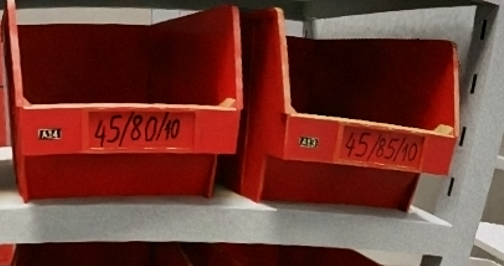

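Request:
{"op": "execute_actions", "data": {"actions": [{"rows": [[-0.524,1.320,0.809,-0.438,0,0,1,-0.129,1.218,0.359,0.857,0,0.002,1],[-0.522,1.319,0.808,-0.434,0,0,1,-0.127,1.220,0.364,0.849,0,0.008,1],[-0.518,1.319,0.805,-0.426,0,0,1,-0.123,1.224,0.370,0.837,0,0.017,1],[-0.512,1.318,0.801,-0.415,0,0,1,-0.118,1.230,0.380,0.819,0,0.030,0.95],[-0.505,1.317,0.796,-0.401,0,0,1,-0.111,1.237,0.392,0.797,0,0.047,0.9],[-0.496,1.316,0.790,-0.384,0,0,1,-0.103,1.246,0.407,0.771,0,0.068,0.85],[-0.486,1.314,0.784,-0.364,0,0,1,-0.093,1.256,0.425,0.739,0,0.092,0.8],[-0.474,1.312,0.776,-0.341,0,0,1,-0.082,1.268,0.445,0.704,0,0.119,0.75],[-0.461,1.310,0.767,-0.316,0,0,1,-0.069,1.281,0.467,0.664,0,0.150,0.7],[-0.446,1.308,0.757,-0.288,0,0,1,-0.056,1.295,0.491,0.620,0,0.184,0.65],[-0.430,1.306,0.747,-0.258,0,0,1,-0.041,1.310,0.518,0.572,0,0.220,0.6],[-0.413,1.303,0.735,-0.225,0,0,1,-0.025,1.327,0.546,0.521,0,0.260,0.55],[-0.395,1.300,0.723,-0.190,0,0,1,-0.008,1.345,0.577,0.466,0,0.302,0.5],[-0.376,1.297,0.710,-0.154,0,0,1,0.010,1.364,0.609,0.409,0,0.346,0.45],[-0.356,1.294,0.697,-0.115,0,0,1,0.029,1.384,0.643,0.348,0,0.393,0.4]], "steps": 15}], "pictures": false}}

Request:
{"op": "execute_actions", "data": {"actions": [{"rows": [[-0.335,1.291,0.683,-0.075,0,0,1,0.048,1.404,0.678,0.285,0,0.441,0.35],[-0.314,1.288,0.669,-0.034,0,0,1,0.069,1.425,0.714,0.220,0,0.491,0.3],[-0.292,1.284,0.654,0.009,0,0,1,0.089,1.447,0.752,0.153,0,0.543,0.25],[-0.269,1.281,0.639,0.052,0,0,1,0.111,1.469,0.790,0.085,0,0.595,0.2],[-0.246,1.277,0.623,0.097,0,0,1,0.132,1.492,0.829,0.015,0,0.649,0.15],[-0.223,1.274,0.608,0.142,0,0,1,0.154,1.515,0.868,-0.056,0,0.703,0.15],[-0.199,1.270,0.592,0.187,0,0,1,0.176,1.538,0.908,-0.127,0,0.758,0.15],[-0.176,1.267,0.576,0.232,0,0,1,0.199,1.562,0.947,-0.198,0,0.813,0.15],[-0.152,1.263,0.560,0.277,0,0,1,0.221,1.585,0.987,-0.269,0,0.868,0.15],[-0.129,1.260,0.545,0.322,0,0,1,0.243,1.608,1.026,-0.340,0,0.922,0.15],[-0.106,1.256,0.529,0.367,0,0,1,0.264,1.631,1.065,-0.410,0,0.976,0.15],[-0.083,1.253,0.514,0.410,0,0,1,0.286,1.653,1.103,-0.478,0,1.028,0.15],[-0.061,1.249,0.499,0.453,0,0,1,0.306,1.675,1.141,-0.545,0,1.080,0.15],[-0.040,1.246,0.485,0.494,0,0,1,0.327,1.696,1.177,-0.610,0,1.130,0.15],[-0.019,1.243,0.471,0.534,0,0,1,0.346,1.717,1.212,-0.673,0,1.178,0.15]], "steps": 15}], "pictures": false}}

Request:
{"op": "execute_actions", "data": {"actions": [{"rows": [[0.001,1.240,0.458,0.573,0,0,1,0.365,1.736,1.246,-0.734,0,1.225,0.15],[0.020,1.237,0.445,0.609,0,0,1,0.383,1.755,1.278,-0.791,0,1.269,0.15],[0.038,1.234,0.433,0.644,0,0,1,0.400,1.773,1.309,-0.846,0,1.311,0.15],[0.055,1.231,0.421,0.677,0,0,1,0.416,1.790,1.337,-0.897,0,1.351,0.15],[0.071,1.229,0.411,0.707,0,0,1,0.431,1.805,1.364,-0.945,0,1.387,0.15],[0.086,1.227,0.401,0.735,0,0,1,0.444,1.819,1.388,-0.989,0,1.421,0.15],[0.099,1.225,0.392,0.760,0,0,1,0.457,1.832,1.410,-1.029,0,1.452,0.15],[0.111,1.223,0.384,0.783,0,0,1,0.468,1.844,1.430,-1.064,0,1.479,0.15],[0.121,1.221,0.378,0.803,0,0,1,0.478,1.854,1.448,-1.096,0,1.503,0.15],[0.130,1.220,0.372,0.820,0,0,1,0.486,1.863,1.463,-1.122,0,1.524,0.15],[0.137,1.219,0.367,0.834,0,0,1,0.493,1.870,1.475,-1.144,0,1.541,0.15],[0.143,1.218,0.363,0.845,0,0,1,0.498,1.876,1.485,-1.162,0,1.554,0.15],[0.147,1.218,0.360,0.853,0,0,1,0.502,1.880,1.491,-1.174,0,1.563,0.15],[0.149,1.217,0.359,0.857,0,0,1,0.504,1.882,1.496,-1.182,0,1.569,0.15],[0.150,1.217,0.358,0.859,0,0,1,0.505,1.883,1.497,-1.184,0,1.571,0.15]], "steps": 15}], "pictures": false}}

Request:
{"op": "execute_actions", "data": {"actions": [{"steps": 15}]}}

Scene clock: 77.60 s of 6900.00 s.
left_arm: end_effector_position=(+0.4051, +0.1003, +0.1210) grip_measured=+1.000 end_effector_quat_wxyz=(+0.367, +0.161, +0.914, -0.070) | right_arm: end_effector_position=(+0.5202, -0.1748, +0.1492) grip_measured=+0.426 end_effector_quat_wxyz=(+0.564, +0.048, +0.818, +0.098)
Joint positions: left_arm=[-0.407  1.32   0.72  -0.206 -0.001 -0.015  0.094] | right_arm=[-0.02   1.344  0.518  0.474 -0.002  0.23   0.067]
Joint velocities: left_arm=[ 0.601 -0.073 -0.393  1.023  0.066 -0.022  0.   ] | right_arm=[ 0.523  0.552  0.994 -1.668  0.037  1.062 -0.05 ]
Steps of this call (steps 1 to 15: the robot went on to your last target; steps 16 to 90: nothing new was sent; then 30.63 s passed at rest; steps 91 to 105: all 15 steps of this action). Readings (joint positions):
91: left_arm=[-0.517 1.338 0.790 -0.460 -0.001 -0.015] | right_arm=[-0.127 1.209 0.365 0.831 -0.002 0.009]
92: left_arm=[-0.517 1.338 0.790 -0.458 -0.001 -0.015] | right_arm=[-0.127 1.209 0.365 0.831 -0.002 0.009]
94: left_arm=[-0.517 1.338 0.790 -0.450 -0.001 -0.015] | right_arm=[-0.127 1.211 0.365 0.831 -0.002 0.010]
98: left_arm=[-0.510 1.337 0.787 -0.399 -0.001 -0.015] | right_arm=[-0.117 1.231 0.370 0.779 -0.002 0.046]
105: the state above

Scene clock: 78.10 s of 6900.00 s.
left_arm: end_effector_position=(+0.4358, +0.2607, +0.1619) grip_measured=+1.000 end_effector_quat_wxyz=(+0.575, +0.003, +0.818, -0.010) | right_arm: end_effector_position=(+0.5398, +0.0029, +0.0733) grip_measured=+0.152 end_effector_quat_wxyz=(+0.179, +0.251, +0.940, +0.149)
Joint positions: left_arm=[-0.064  1.269  0.495  0.428 -0.001 -0.015  0.094] | right_arm=[ 0.297  1.672  1.097 -0.525 -0.002  0.949  0.054]
Joint velocities: left_arm=[ 0.65  -0.093 -0.413  1.238 -0.007 -0.007  0.   ] | right_arm=[ 0.62   0.659  1.013 -1.946 -0.037  1.399  0.001]
Steps of this call (steps 1 to 15: all 15 steps of this action). Readings (joint positions):
1: left_arm=[-0.385 1.318 0.706 -0.170 -0.001 -0.015] | right_arm=[-0.002 1.363 0.554 0.417 -0.002 0.267]
2: left_arm=[-0.364 1.315 0.692 -0.132 -0.001 -0.015] | right_arm=[0.017 1.383 0.592 0.358 -0.002 0.307]
4: left_arm=[-0.319 1.310 0.663 -0.052 -0.001 -0.015] | right_arm=[0.056 1.423 0.670 0.232 -0.002 0.394]
8: left_arm=[-0.228 1.296 0.602 0.121 -0.001 -0.015] | right_arm=[0.141 1.509 0.830 -0.040 -0.002 0.587]
15: the state above

Scene clock: 78.60 s of 6900.00 s.
left_arm: end_effector_position=(+0.4015, +0.3518, +0.2047) grip_measured=+1.000 end_effector_quat_wxyz=(+0.687, -0.071, +0.721, +0.057) | right_arm: end_effector_position=(+0.4667, +0.0897, +0.0649) grip_measured=+0.152 end_effector_quat_wxyz=(-0.005, +0.417, +0.909, -0.006)
Joint positions: left_arm=[ 0.137  1.234  0.36   0.824 -0.001 -0.015  0.094] | right_arm=[ 0.501  1.869  1.432 -1.149 -0.002  1.492  0.054]
Joint velocities: left_arm=[ 0.083 -0.034 -0.046  0.173 -0.051  0.007  0.   ] | right_arm=[ 0.083  0.063  0.12  -0.286  0.007  0.374 -0.   ]
Steps of this call (steps 1 to 15: all 15 steps of this action). Readings (joint positions):
1: left_arm=[-0.043 1.265 0.481 0.469 -0.001 -0.015] | right_arm=[0.318 1.694 1.131 -0.590 -0.002 0.999]
2: left_arm=[-0.022 1.262 0.467 0.509 -0.001 -0.015] | right_arm=[0.338 1.715 1.165 -0.652 -0.002 1.049]
4: left_arm=[0.016 1.255 0.442 0.583 -0.001 -0.015] | right_arm=[0.377 1.754 1.229 -0.769 -0.002 1.143]
8: left_arm=[0.080 1.244 0.398 0.707 -0.001 -0.015] | right_arm=[0.441 1.816 1.334 -0.965 -0.002 1.308]
15: the state above

Scene clock: 79.10 s of 6900.00 s.
left_arm: end_effector_position=(+0.4009, +0.3527, +0.2067) grip_measured=+1.000 end_effector_quat_wxyz=(+0.690, -0.071, +0.718, +0.058) | right_arm: end_effector_position=(+0.4635, +0.0891, +0.0658) grip_measured=+0.152 end_effector_quat_wxyz=(-0.008, +0.445, +0.895, -0.014)
Joint positions: left_arm=[ 0.139  1.234  0.358  0.835 -0.001 -0.015  0.094] | right_arm=[ 0.503  1.871  1.437 -1.168 -0.002  1.556  0.054]
Joint velocities: left_arm=[-0.015  0.005  0.002  0.007 -0.022 -0.051  0.   ] | right_arm=[-0.005 -0.005 -0.002 -0.017 -0.051  0.037 -0.001]
Steps of this call (steps 1 to 15: the robot went on to your last target). Readings (joint positions):
1: left_arm=[0.139 1.234 0.358 0.828 -0.001 -0.015] | right_arm=[0.502 1.870 1.435 -1.156 -0.002 1.505]
2: left_arm=[0.139 1.234 0.358 0.831 -0.001 -0.015] | right_arm=[0.503 1.871 1.436 -1.161 -0.002 1.516]
4: left_arm=[0.139 1.234 0.358 0.834 -0.001 -0.015] | right_arm=[0.503 1.871 1.437 -1.166 -0.002 1.532]
8: left_arm=[0.139 1.234 0.358 0.835 -0.001 -0.015] | right_arm=[0.503 1.871 1.437 -1.168 -0.002 1.548]
15: the state above

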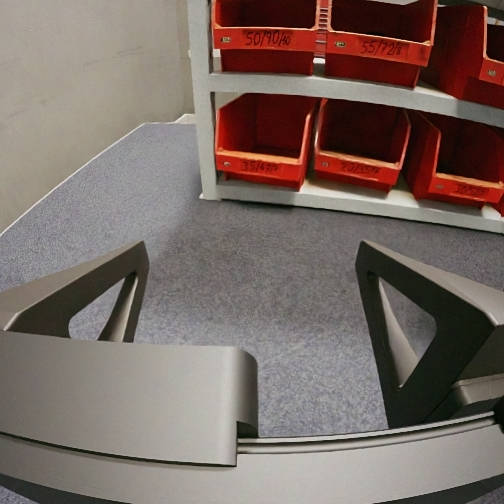

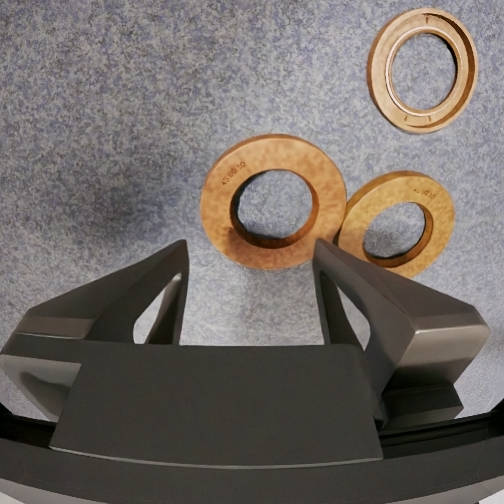

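Request:
{"op": "zoom_image", "data": {"camera": "cam_left_wrist", "region": [200, 0, 504, 230]}}

Request:
{"op": "zoom_image", "data": {"camera": "cam_right_wrist", "region": [160, 110, 380, 300]}}

Region (200, 0, 504, 230) of cam_left_wrist's 504x504 image, scaled by 1.658, with more detail than that image has; it fills the top 381 rows of this view, and the rest is white.

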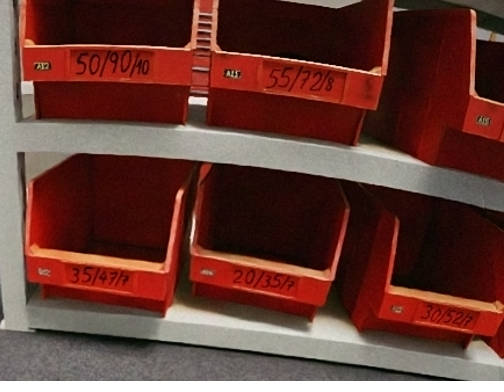

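Region (160, 110, 380, 300) of cam_right_wrist's 504x504 image, scaled by 2.291, with more detail than that image has; it fills the top 435 rows of this view, and the rest is white.

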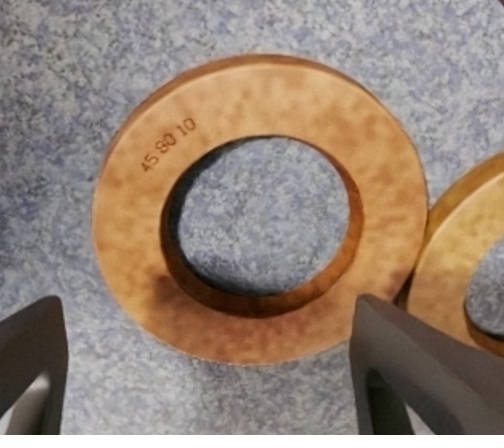

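Request:
{"op": "execute_actions", "data": {"actions": [{"rows": [[0.15,1.217,0.358,0.859,0,0,1,0.505,1.884,1.497,-1.180,0,1.575,0.15],[0.15,1.217,0.358,0.859,0,0,1,0.505,1.886,1.497,-1.172,0,1.578,0.15],[0.15,1.217,0.358,0.859,0,0,1,0.505,1.889,1.497,-1.162,0,1.581,0.15],[0.15,1.217,0.358,0.859,0,0,1,0.505,1.894,1.497,-1.151,0,1.585,0.15],[0.15,1.217,0.358,0.859,0,0,1,0.505,1.900,1.497,-1.140,0,1.585,0.15],[0.15,1.217,0.358,0.859,0,0,1,0.505,1.906,1.497,-1.129,0,1.585,0.15],[0.15,1.217,0.358,0.859,0,0,1,0.505,1.913,1.497,-1.118,0,1.585,0.15],[0.15,1.217,0.358,0.859,0,0,1,0.505,1.920,1.497,-1.107,0,1.585,0.15],[0.15,1.217,0.358,0.859,0,0,1,0.505,1.927,1.497,-1.096,0,1.585,0.15],[0.15,1.217,0.358,0.859,0,0,1,0.505,1.933,1.497,-1.086,0,1.585,0.15],[0.15,1.217,0.358,0.859,0,0,1,0.505,1.939,1.497,-1.077,0,1.585,0.15],[0.15,1.217,0.358,0.859,0,0,1,0.505,1.944,1.497,-1.070,0,1.585,0.15],[0.15,1.217,0.358,0.859,0,0,1,0.505,1.947,1.497,-1.064,0,1.585,0.15],[0.15,1.217,0.358,0.859,0,0,1,0.505,1.949,1.497,-1.061,0,1.585,0.15],[0.15,1.217,0.358,0.859,0,0,1,0.505,1.950,1.497,-1.060,0,1.585,0.15]], "steps": 15}], "pictures": false}}

Request:
{"op": "execute_actions", "data": {"actions": [{"steps": 10}]}}

Scene clock: 88.33 s of 6900.00 s.
left_arm: end_effector_position=(+0.4009, +0.3527, +0.2067) grip_measured=+1.000 end_effector_quat_wxyz=(+0.690, -0.071, +0.718, +0.058) | right_arm: end_effector_position=(+0.4777, +0.0996, +0.0329) grip_measured=+0.152 end_effector_quat_wxyz=(-0.003, +0.452, +0.892, -0.002)
Joint positions: left_arm=[ 0.139  1.234  0.358  0.835 -0.001 -0.015  0.094] | right_arm=[ 0.503  1.936  1.441 -1.083 -0.002  1.571  0.054]
Joint velocities: left_arm=[-0.005  0.005 -0.002  0.007  0.037 -0.037  0.   ] | right_arm=[-0.015  0.181 -0.007  0.1   -0.007 -0.007  0.   ]
Steps of this call (steps 1 to 15: the robot went on to your last target; steps 16 to 90: nothing new was sent; then 5.73 s passed at rest; steps 91 to 105: all 15 steps of this action). Readings (joint positions):
91: left_arm=[0.139 1.234 0.358 0.835 -0.001 -0.015] | right_arm=[0.503 1.871 1.437 -1.168 -0.002 1.559]
92: left_arm=[0.139 1.234 0.358 0.835 -0.001 -0.015] | right_arm=[0.503 1.871 1.437 -1.168 -0.002 1.560]
94: left_arm=[0.139 1.234 0.358 0.835 -0.001 -0.015] | right_arm=[0.503 1.872 1.437 -1.168 -0.002 1.564]
98: left_arm=[0.139 1.234 0.358 0.835 -0.001 -0.015] | right_arm=[0.503 1.884 1.438 -1.144 -0.002 1.569]
105: the state above

Scene clock: 88.67 s of 6900.00 s.
left_arm: end_effector_position=(+0.4009, +0.3527, +0.2067) grip_measured=+1.000 end_effector_quat_wxyz=(+0.690, -0.071, +0.718, +0.058) | right_arm: end_effector_position=(+0.4780, +0.0998, +0.0263) grip_measured=+0.152 end_effector_quat_wxyz=(-0.004, +0.452, +0.892, -0.005)
Joint positions: left_arm=[ 0.139  1.234  0.358  0.835 -0.001 -0.015  0.094] | right_arm=[ 0.503  1.948  1.442 -1.077 -0.002  1.572  0.054]
Joint velocities: left_arm=[ 0.005 -0.005  0.007  0.002 -0.066 -0.037  0.   ] | right_arm=[-0.015 -0.005  0.007 -0.012  0.095 -0.022 -0.   ]
Steps of this call (steps 1 to 10: the robot went on to your last target). Readings (joint positions):
1: left_arm=[0.139 1.234 0.358 0.835 -0.001 -0.015] | right_arm=[0.503 1.941 1.441 -1.080 -0.002 1.572]
2: left_arm=[0.139 1.234 0.358 0.835 -0.001 -0.015] | right_arm=[0.503 1.945 1.441 -1.078 -0.002 1.572]
4: left_arm=[0.139 1.234 0.358 0.835 -0.001 -0.015] | right_arm=[0.503 1.948 1.441 -1.077 -0.002 1.572]
8: left_arm=[0.139 1.234 0.358 0.835 -0.001 -0.015] | right_arm=[0.503 1.948 1.442 -1.077 -0.002 1.572]
10: the state above

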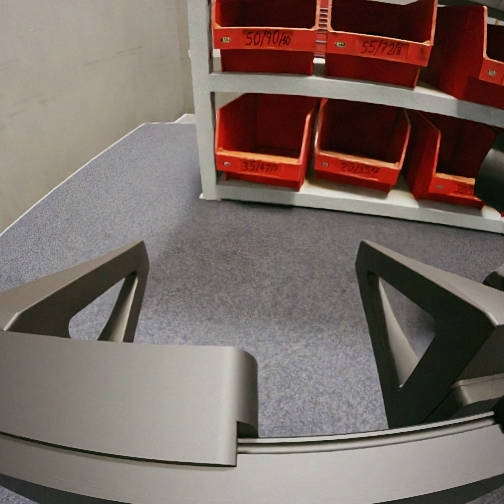

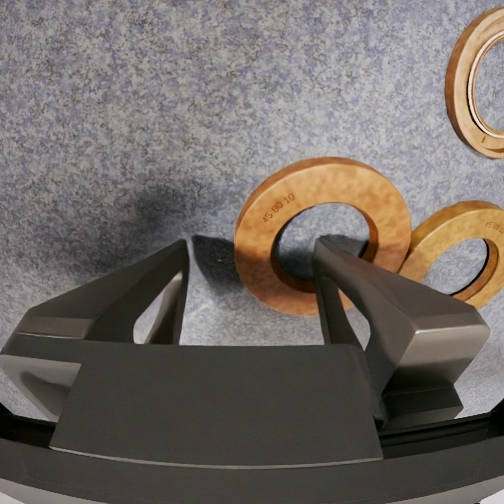

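Request:
{"op": "execute_actions", "data": {"actions": [{"rows": [[0.15,1.217,0.358,0.859,0,0,1,0.505,1.953,1.497,-1.058,0,1.585,0.15],[0.15,1.217,0.358,0.859,0,0,1,0.505,1.956,1.497,-1.056,0,1.585,0.15],[0.15,1.217,0.358,0.859,0,0,1,0.505,1.959,1.497,-1.054,0,1.585,0.15],[0.15,1.217,0.358,0.859,0,0,1,0.505,1.962,1.497,-1.052,0,1.585,0.15],[0.15,1.217,0.358,0.859,0,0,1,0.505,1.965,1.497,-1.050,0,1.585,0.15],[0.15,1.217,0.358,0.859,0,0,1,0.505,1.967,1.497,-1.050,0,1.585,0.15],[0.15,1.217,0.358,0.859,0,0,1,0.505,1.968,1.497,-1.050,0,1.585,0.15]], "steps": 15}]}}

Scene clock: 91.07 s of 6900.00 s.
left_arm: end_effector_position=(+0.4009, +0.3527, +0.2067) grip_measured=+1.000 end_effector_quat_wxyz=(+0.690, -0.071, +0.718, +0.058) | right_arm: end_effector_position=(+0.4795, +0.1009, +0.0232) grip_measured=+0.152 end_effector_quat_wxyz=(-0.003, +0.452, +0.892, -0.003)
Joint positions: left_arm=[ 0.139  1.234  0.358  0.835 -0.001 -0.015  0.094] | right_arm=[ 0.503  1.954  1.442 -1.067 -0.002  1.572  0.054]
Joint velocities: left_arm=[-0.005  0.005  0.002  0.002 -0.022  0.007  0.   ] | right_arm=[-0.005 -0.005 -0.002 -0.007  0.081 -0.022  0.   ]
Steps of this call (steps 1 to 30: the robot went on to your last target; steps 31 to 57: nothing new was sent; steps 58 to 72: all 15 steps of this action). Readings (joint positions):
58: left_arm=[0.139 1.234 0.358 0.835 -0.001 -0.015] | right_arm=[0.503 1.948 1.442 -1.077 -0.002 1.572]
59: left_arm=[0.139 1.234 0.358 0.835 -0.001 -0.015] | right_arm=[0.503 1.948 1.442 -1.076 -0.002 1.572]
61: left_arm=[0.139 1.234 0.358 0.835 -0.001 -0.015] | right_arm=[0.503 1.948 1.442 -1.073 -0.002 1.572]
65: left_arm=[0.139 1.234 0.358 0.835 -0.001 -0.015] | right_arm=[0.503 1.949 1.442 -1.067 -0.002 1.572]
72: the state above

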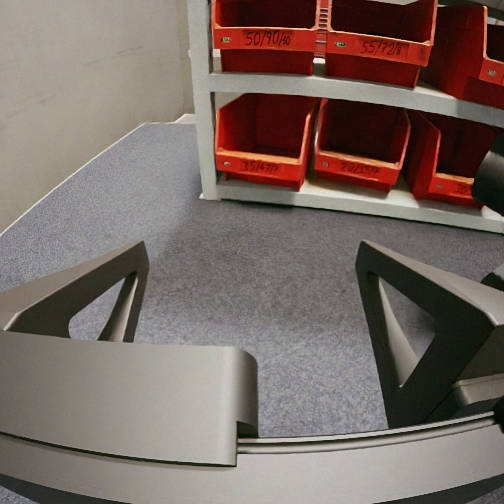

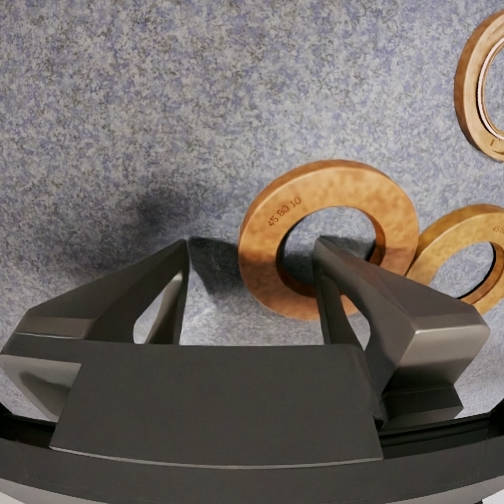

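Request:
{"op": "execute_actions", "data": {"actions": [{"rows": [[0.15,1.217,0.358,0.859,0,0,1,0.505,1.970,1.497,-1.050,0,1.585,0.15],[0.15,1.217,0.358,0.859,0,0,1,0.505,1.972,1.497,-1.050,0,1.585,0.15],[0.15,1.217,0.358,0.859,0,0,1,0.505,1.974,1.497,-1.050,0,1.585,0.15],[0.15,1.217,0.358,0.859,0,0,1,0.505,1.976,1.497,-1.050,0,1.585,0.15],[0.15,1.217,0.358,0.859,0,0,1,0.505,1.978,1.497,-1.050,0,1.585,0.15],[0.15,1.217,0.358,0.859,0,0,1,0.505,1.979,1.497,-1.050,0,1.585,0.15],[0.15,1.217,0.358,0.859,0,0,1,0.505,1.980,1.497,-1.050,0,1.585,0.15]], "steps": 15}]}}

Scene clock: 92.67 s of 6900.00 s.
left_arm: end_effector_position=(+0.4009, +0.3527, +0.2067) grip_measured=+1.000 end_effector_quat_wxyz=(+0.690, -0.071, +0.718, +0.058) | right_arm: end_effector_position=(+0.4795, +0.1009, +0.0185) grip_measured=+0.152 end_effector_quat_wxyz=(-0.005, +0.452, +0.892, -0.006)
Joint positions: left_arm=[ 0.139  1.234  0.358  0.835 -0.001 -0.015  0.094] | right_arm=[ 0.503  1.964  1.443 -1.066 -0.002  1.573  0.054]
Joint velocities: left_arm=[-0.015  0.015 -0.007  0.002  0.066  0.081  0.   ] | right_arm=[-0.024 -0.015  0.022 -0.022  0.022  0.051 -0.001]
Steps of this call (steps 1 to 15: the robot went on to your last target; steps 16 to 33: nothing new was sent; steps 34 to 48: all 15 steps of this action). Readings (joint positions):
34: left_arm=[0.139 1.234 0.358 0.835 -0.001 -0.015] | right_arm=[0.503 1.954 1.442 -1.067 -0.002 1.572]
35: left_arm=[0.139 1.234 0.358 0.835 -0.001 -0.015] | right_arm=[0.503 1.954 1.442 -1.067 -0.002 1.572]
37: left_arm=[0.139 1.234 0.358 0.835 -0.001 -0.015] | right_arm=[0.503 1.955 1.442 -1.067 -0.002 1.572]
41: left_arm=[0.139 1.234 0.358 0.835 -0.001 -0.015] | right_arm=[0.503 1.961 1.442 -1.067 -0.002 1.572]
48: the state above

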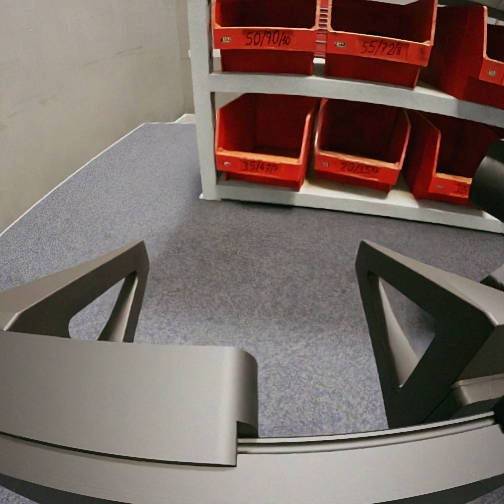

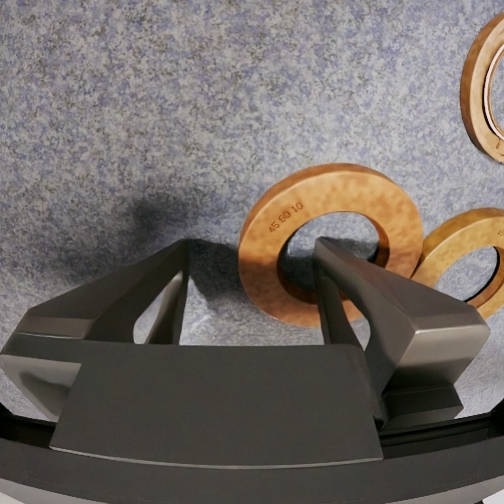

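Request:
{"op": "execute_actions", "data": {"actions": [{"rows": [[0.15,1.217,0.358,0.859,0,0,1,0.505,1.970,1.497,-1.050,0,1.585,0.10],[0.15,1.217,0.358,0.859,0,0,1,0.505,1.965,1.497,-1.050,0,1.585,0.03],[0.15,1.217,0.358,0.859,0,0,1,0.505,1.960,1.497,-1.050,0,1.585,-0.04],[0.15,1.217,0.358,0.859,0,0,1,0.505,1.960,1.497,-1.050,0,1.585,-0.11],[0.15,1.217,0.358,0.859,0,0,1,0.505,1.960,1.497,-1.050,0,1.585,-0.18],[0.15,1.217,0.358,0.859,0,0,1,0.505,1.960,1.497,-1.050,0,1.585,-0.25],[0.15,1.217,0.358,0.859,0,0,1,0.505,1.960,1.497,-1.050,0,1.585,-0.31],[0.15,1.217,0.358,0.859,0,0,1,0.505,1.960,1.497,-1.050,0,1.585,-0.36],[0.15,1.217,0.358,0.859,0,0,1,0.505,1.960,1.497,-1.050,0,1.585,-0.41],[0.15,1.217,0.358,0.859,0,0,1,0.505,1.960,1.497,-1.050,0,1.585,-0.45],[0.15,1.217,0.358,0.859,0,0,1,0.505,1.960,1.497,-1.050,0,1.585,-0.49],[0.15,1.217,0.358,0.859,0,0,1,0.505,1.960,1.497,-1.050,0,1.585,-0.52],[0.15,1.217,0.358,0.859,0,0,1,0.505,1.960,1.497,-1.050,0,1.585,-0.55],[0.15,1.217,0.358,0.859,0,0,1,0.505,1.960,1.497,-1.050,0,1.585,-0.58],[0.15,1.217,0.358,0.859,0,0,1,0.505,1.960,1.497,-1.050,0,1.585,-0.60]], "steps": 15}], "pictures": false}}

Request:
{"op": "execute_actions", "data": {"actions": [{"steps": 6}]}}

Scene clock: 95.47 s of 6900.00 s.
left_arm: end_effector_position=(+0.4009, +0.3527, +0.2067) grip_measured=+1.000 end_effector_quat_wxyz=(+0.690, -0.071, +0.718, +0.058) | right_arm: end_effector_position=(+0.4795, +0.1009, +0.0185) grip_measured=-0.587 end_effector_quat_wxyz=(-0.005, +0.452, +0.892, -0.006)
Joint positions: left_arm=[ 0.139  1.234  0.358  0.835 -0.001 -0.015  0.094] | right_arm=[ 0.503  1.964  1.443 -1.066 -0.002  1.573  0.019]
Joint velocities: left_arm=[ 0.015 -0.015 -0.007  0.012 -0.022 -0.022  0.   ] | right_arm=[ 0.005 -0.005 -0.007 -0.007 -0.007  0.037 -0.022]
Steps of this call (steps 1 to 15: the robot went on to your last target; steps 16 to 69: nothing new was sent; steps 70 to 84: all 15 steps of this action). Readings (joint positions):
70: left_arm=[0.139 1.234 0.358 0.835 -0.001 -0.015] | right_arm=[0.503 1.964 1.443 -1.066 -0.002 1.573]
71: left_arm=[0.139 1.234 0.358 0.835 -0.001 -0.015] | right_arm=[0.503 1.964 1.443 -1.066 -0.002 1.573]
73: left_arm=[0.139 1.234 0.358 0.835 -0.001 -0.015] | right_arm=[0.503 1.964 1.443 -1.066 -0.002 1.573]
77: left_arm=[0.139 1.234 0.358 0.835 -0.001 -0.015] | right_arm=[0.503 1.964 1.443 -1.066 -0.002 1.573]
84: the state above

Scene clock: 95.67 s of 6900.00 s.
left_arm: end_effector_position=(+0.4009, +0.3527, +0.2067) grip_measured=+1.000 end_effector_quat_wxyz=(+0.690, -0.071, +0.718, +0.058) | right_arm: end_effector_position=(+0.4795, +0.1009, +0.0185) grip_measured=-0.597 end_effector_quat_wxyz=(-0.005, +0.452, +0.892, -0.006)
Joint positions: left_arm=[ 0.139  1.234  0.358  0.835 -0.001 -0.015  0.094] | right_arm=[ 0.503  1.964  1.443 -1.066 -0.002  1.573  0.019]
Joint velocities: left_arm=[ 0.005 -0.015  0.007 -0.002 -0.022 -0.037  0.   ] | right_arm=[-0.005  0.005  0.002  0.027  0.037 -0.022  0.001]
Steps of this call (steps 1 to 6: the robot went on to your last target). Readings (joint positions):
1: left_arm=[0.139 1.234 0.358 0.835 -0.001 -0.015] | right_arm=[0.503 1.964 1.443 -1.066 -0.002 1.573]
2: left_arm=[0.139 1.234 0.358 0.835 -0.001 -0.015] | right_arm=[0.503 1.964 1.443 -1.066 -0.002 1.573]
4: left_arm=[0.139 1.234 0.358 0.835 -0.001 -0.015] | right_arm=[0.503 1.964 1.443 -1.066 -0.002 1.573]
6: the state above

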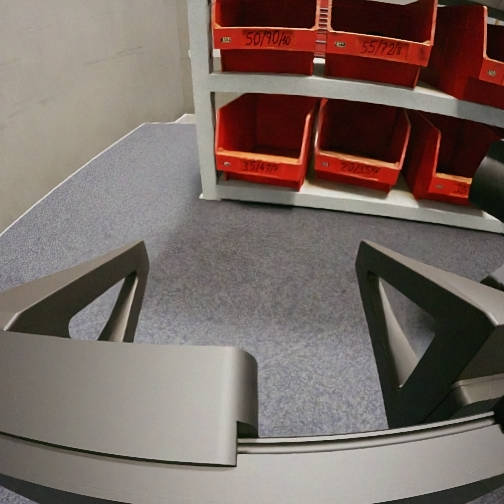

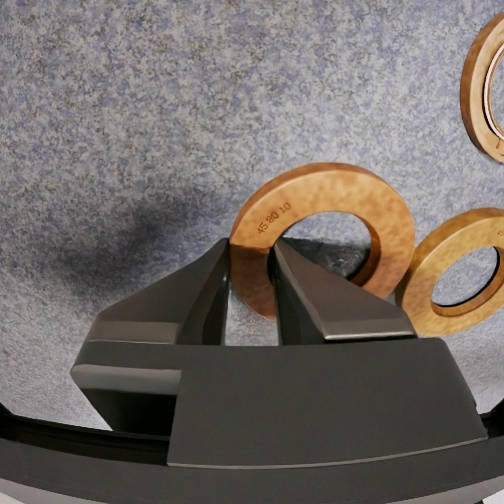

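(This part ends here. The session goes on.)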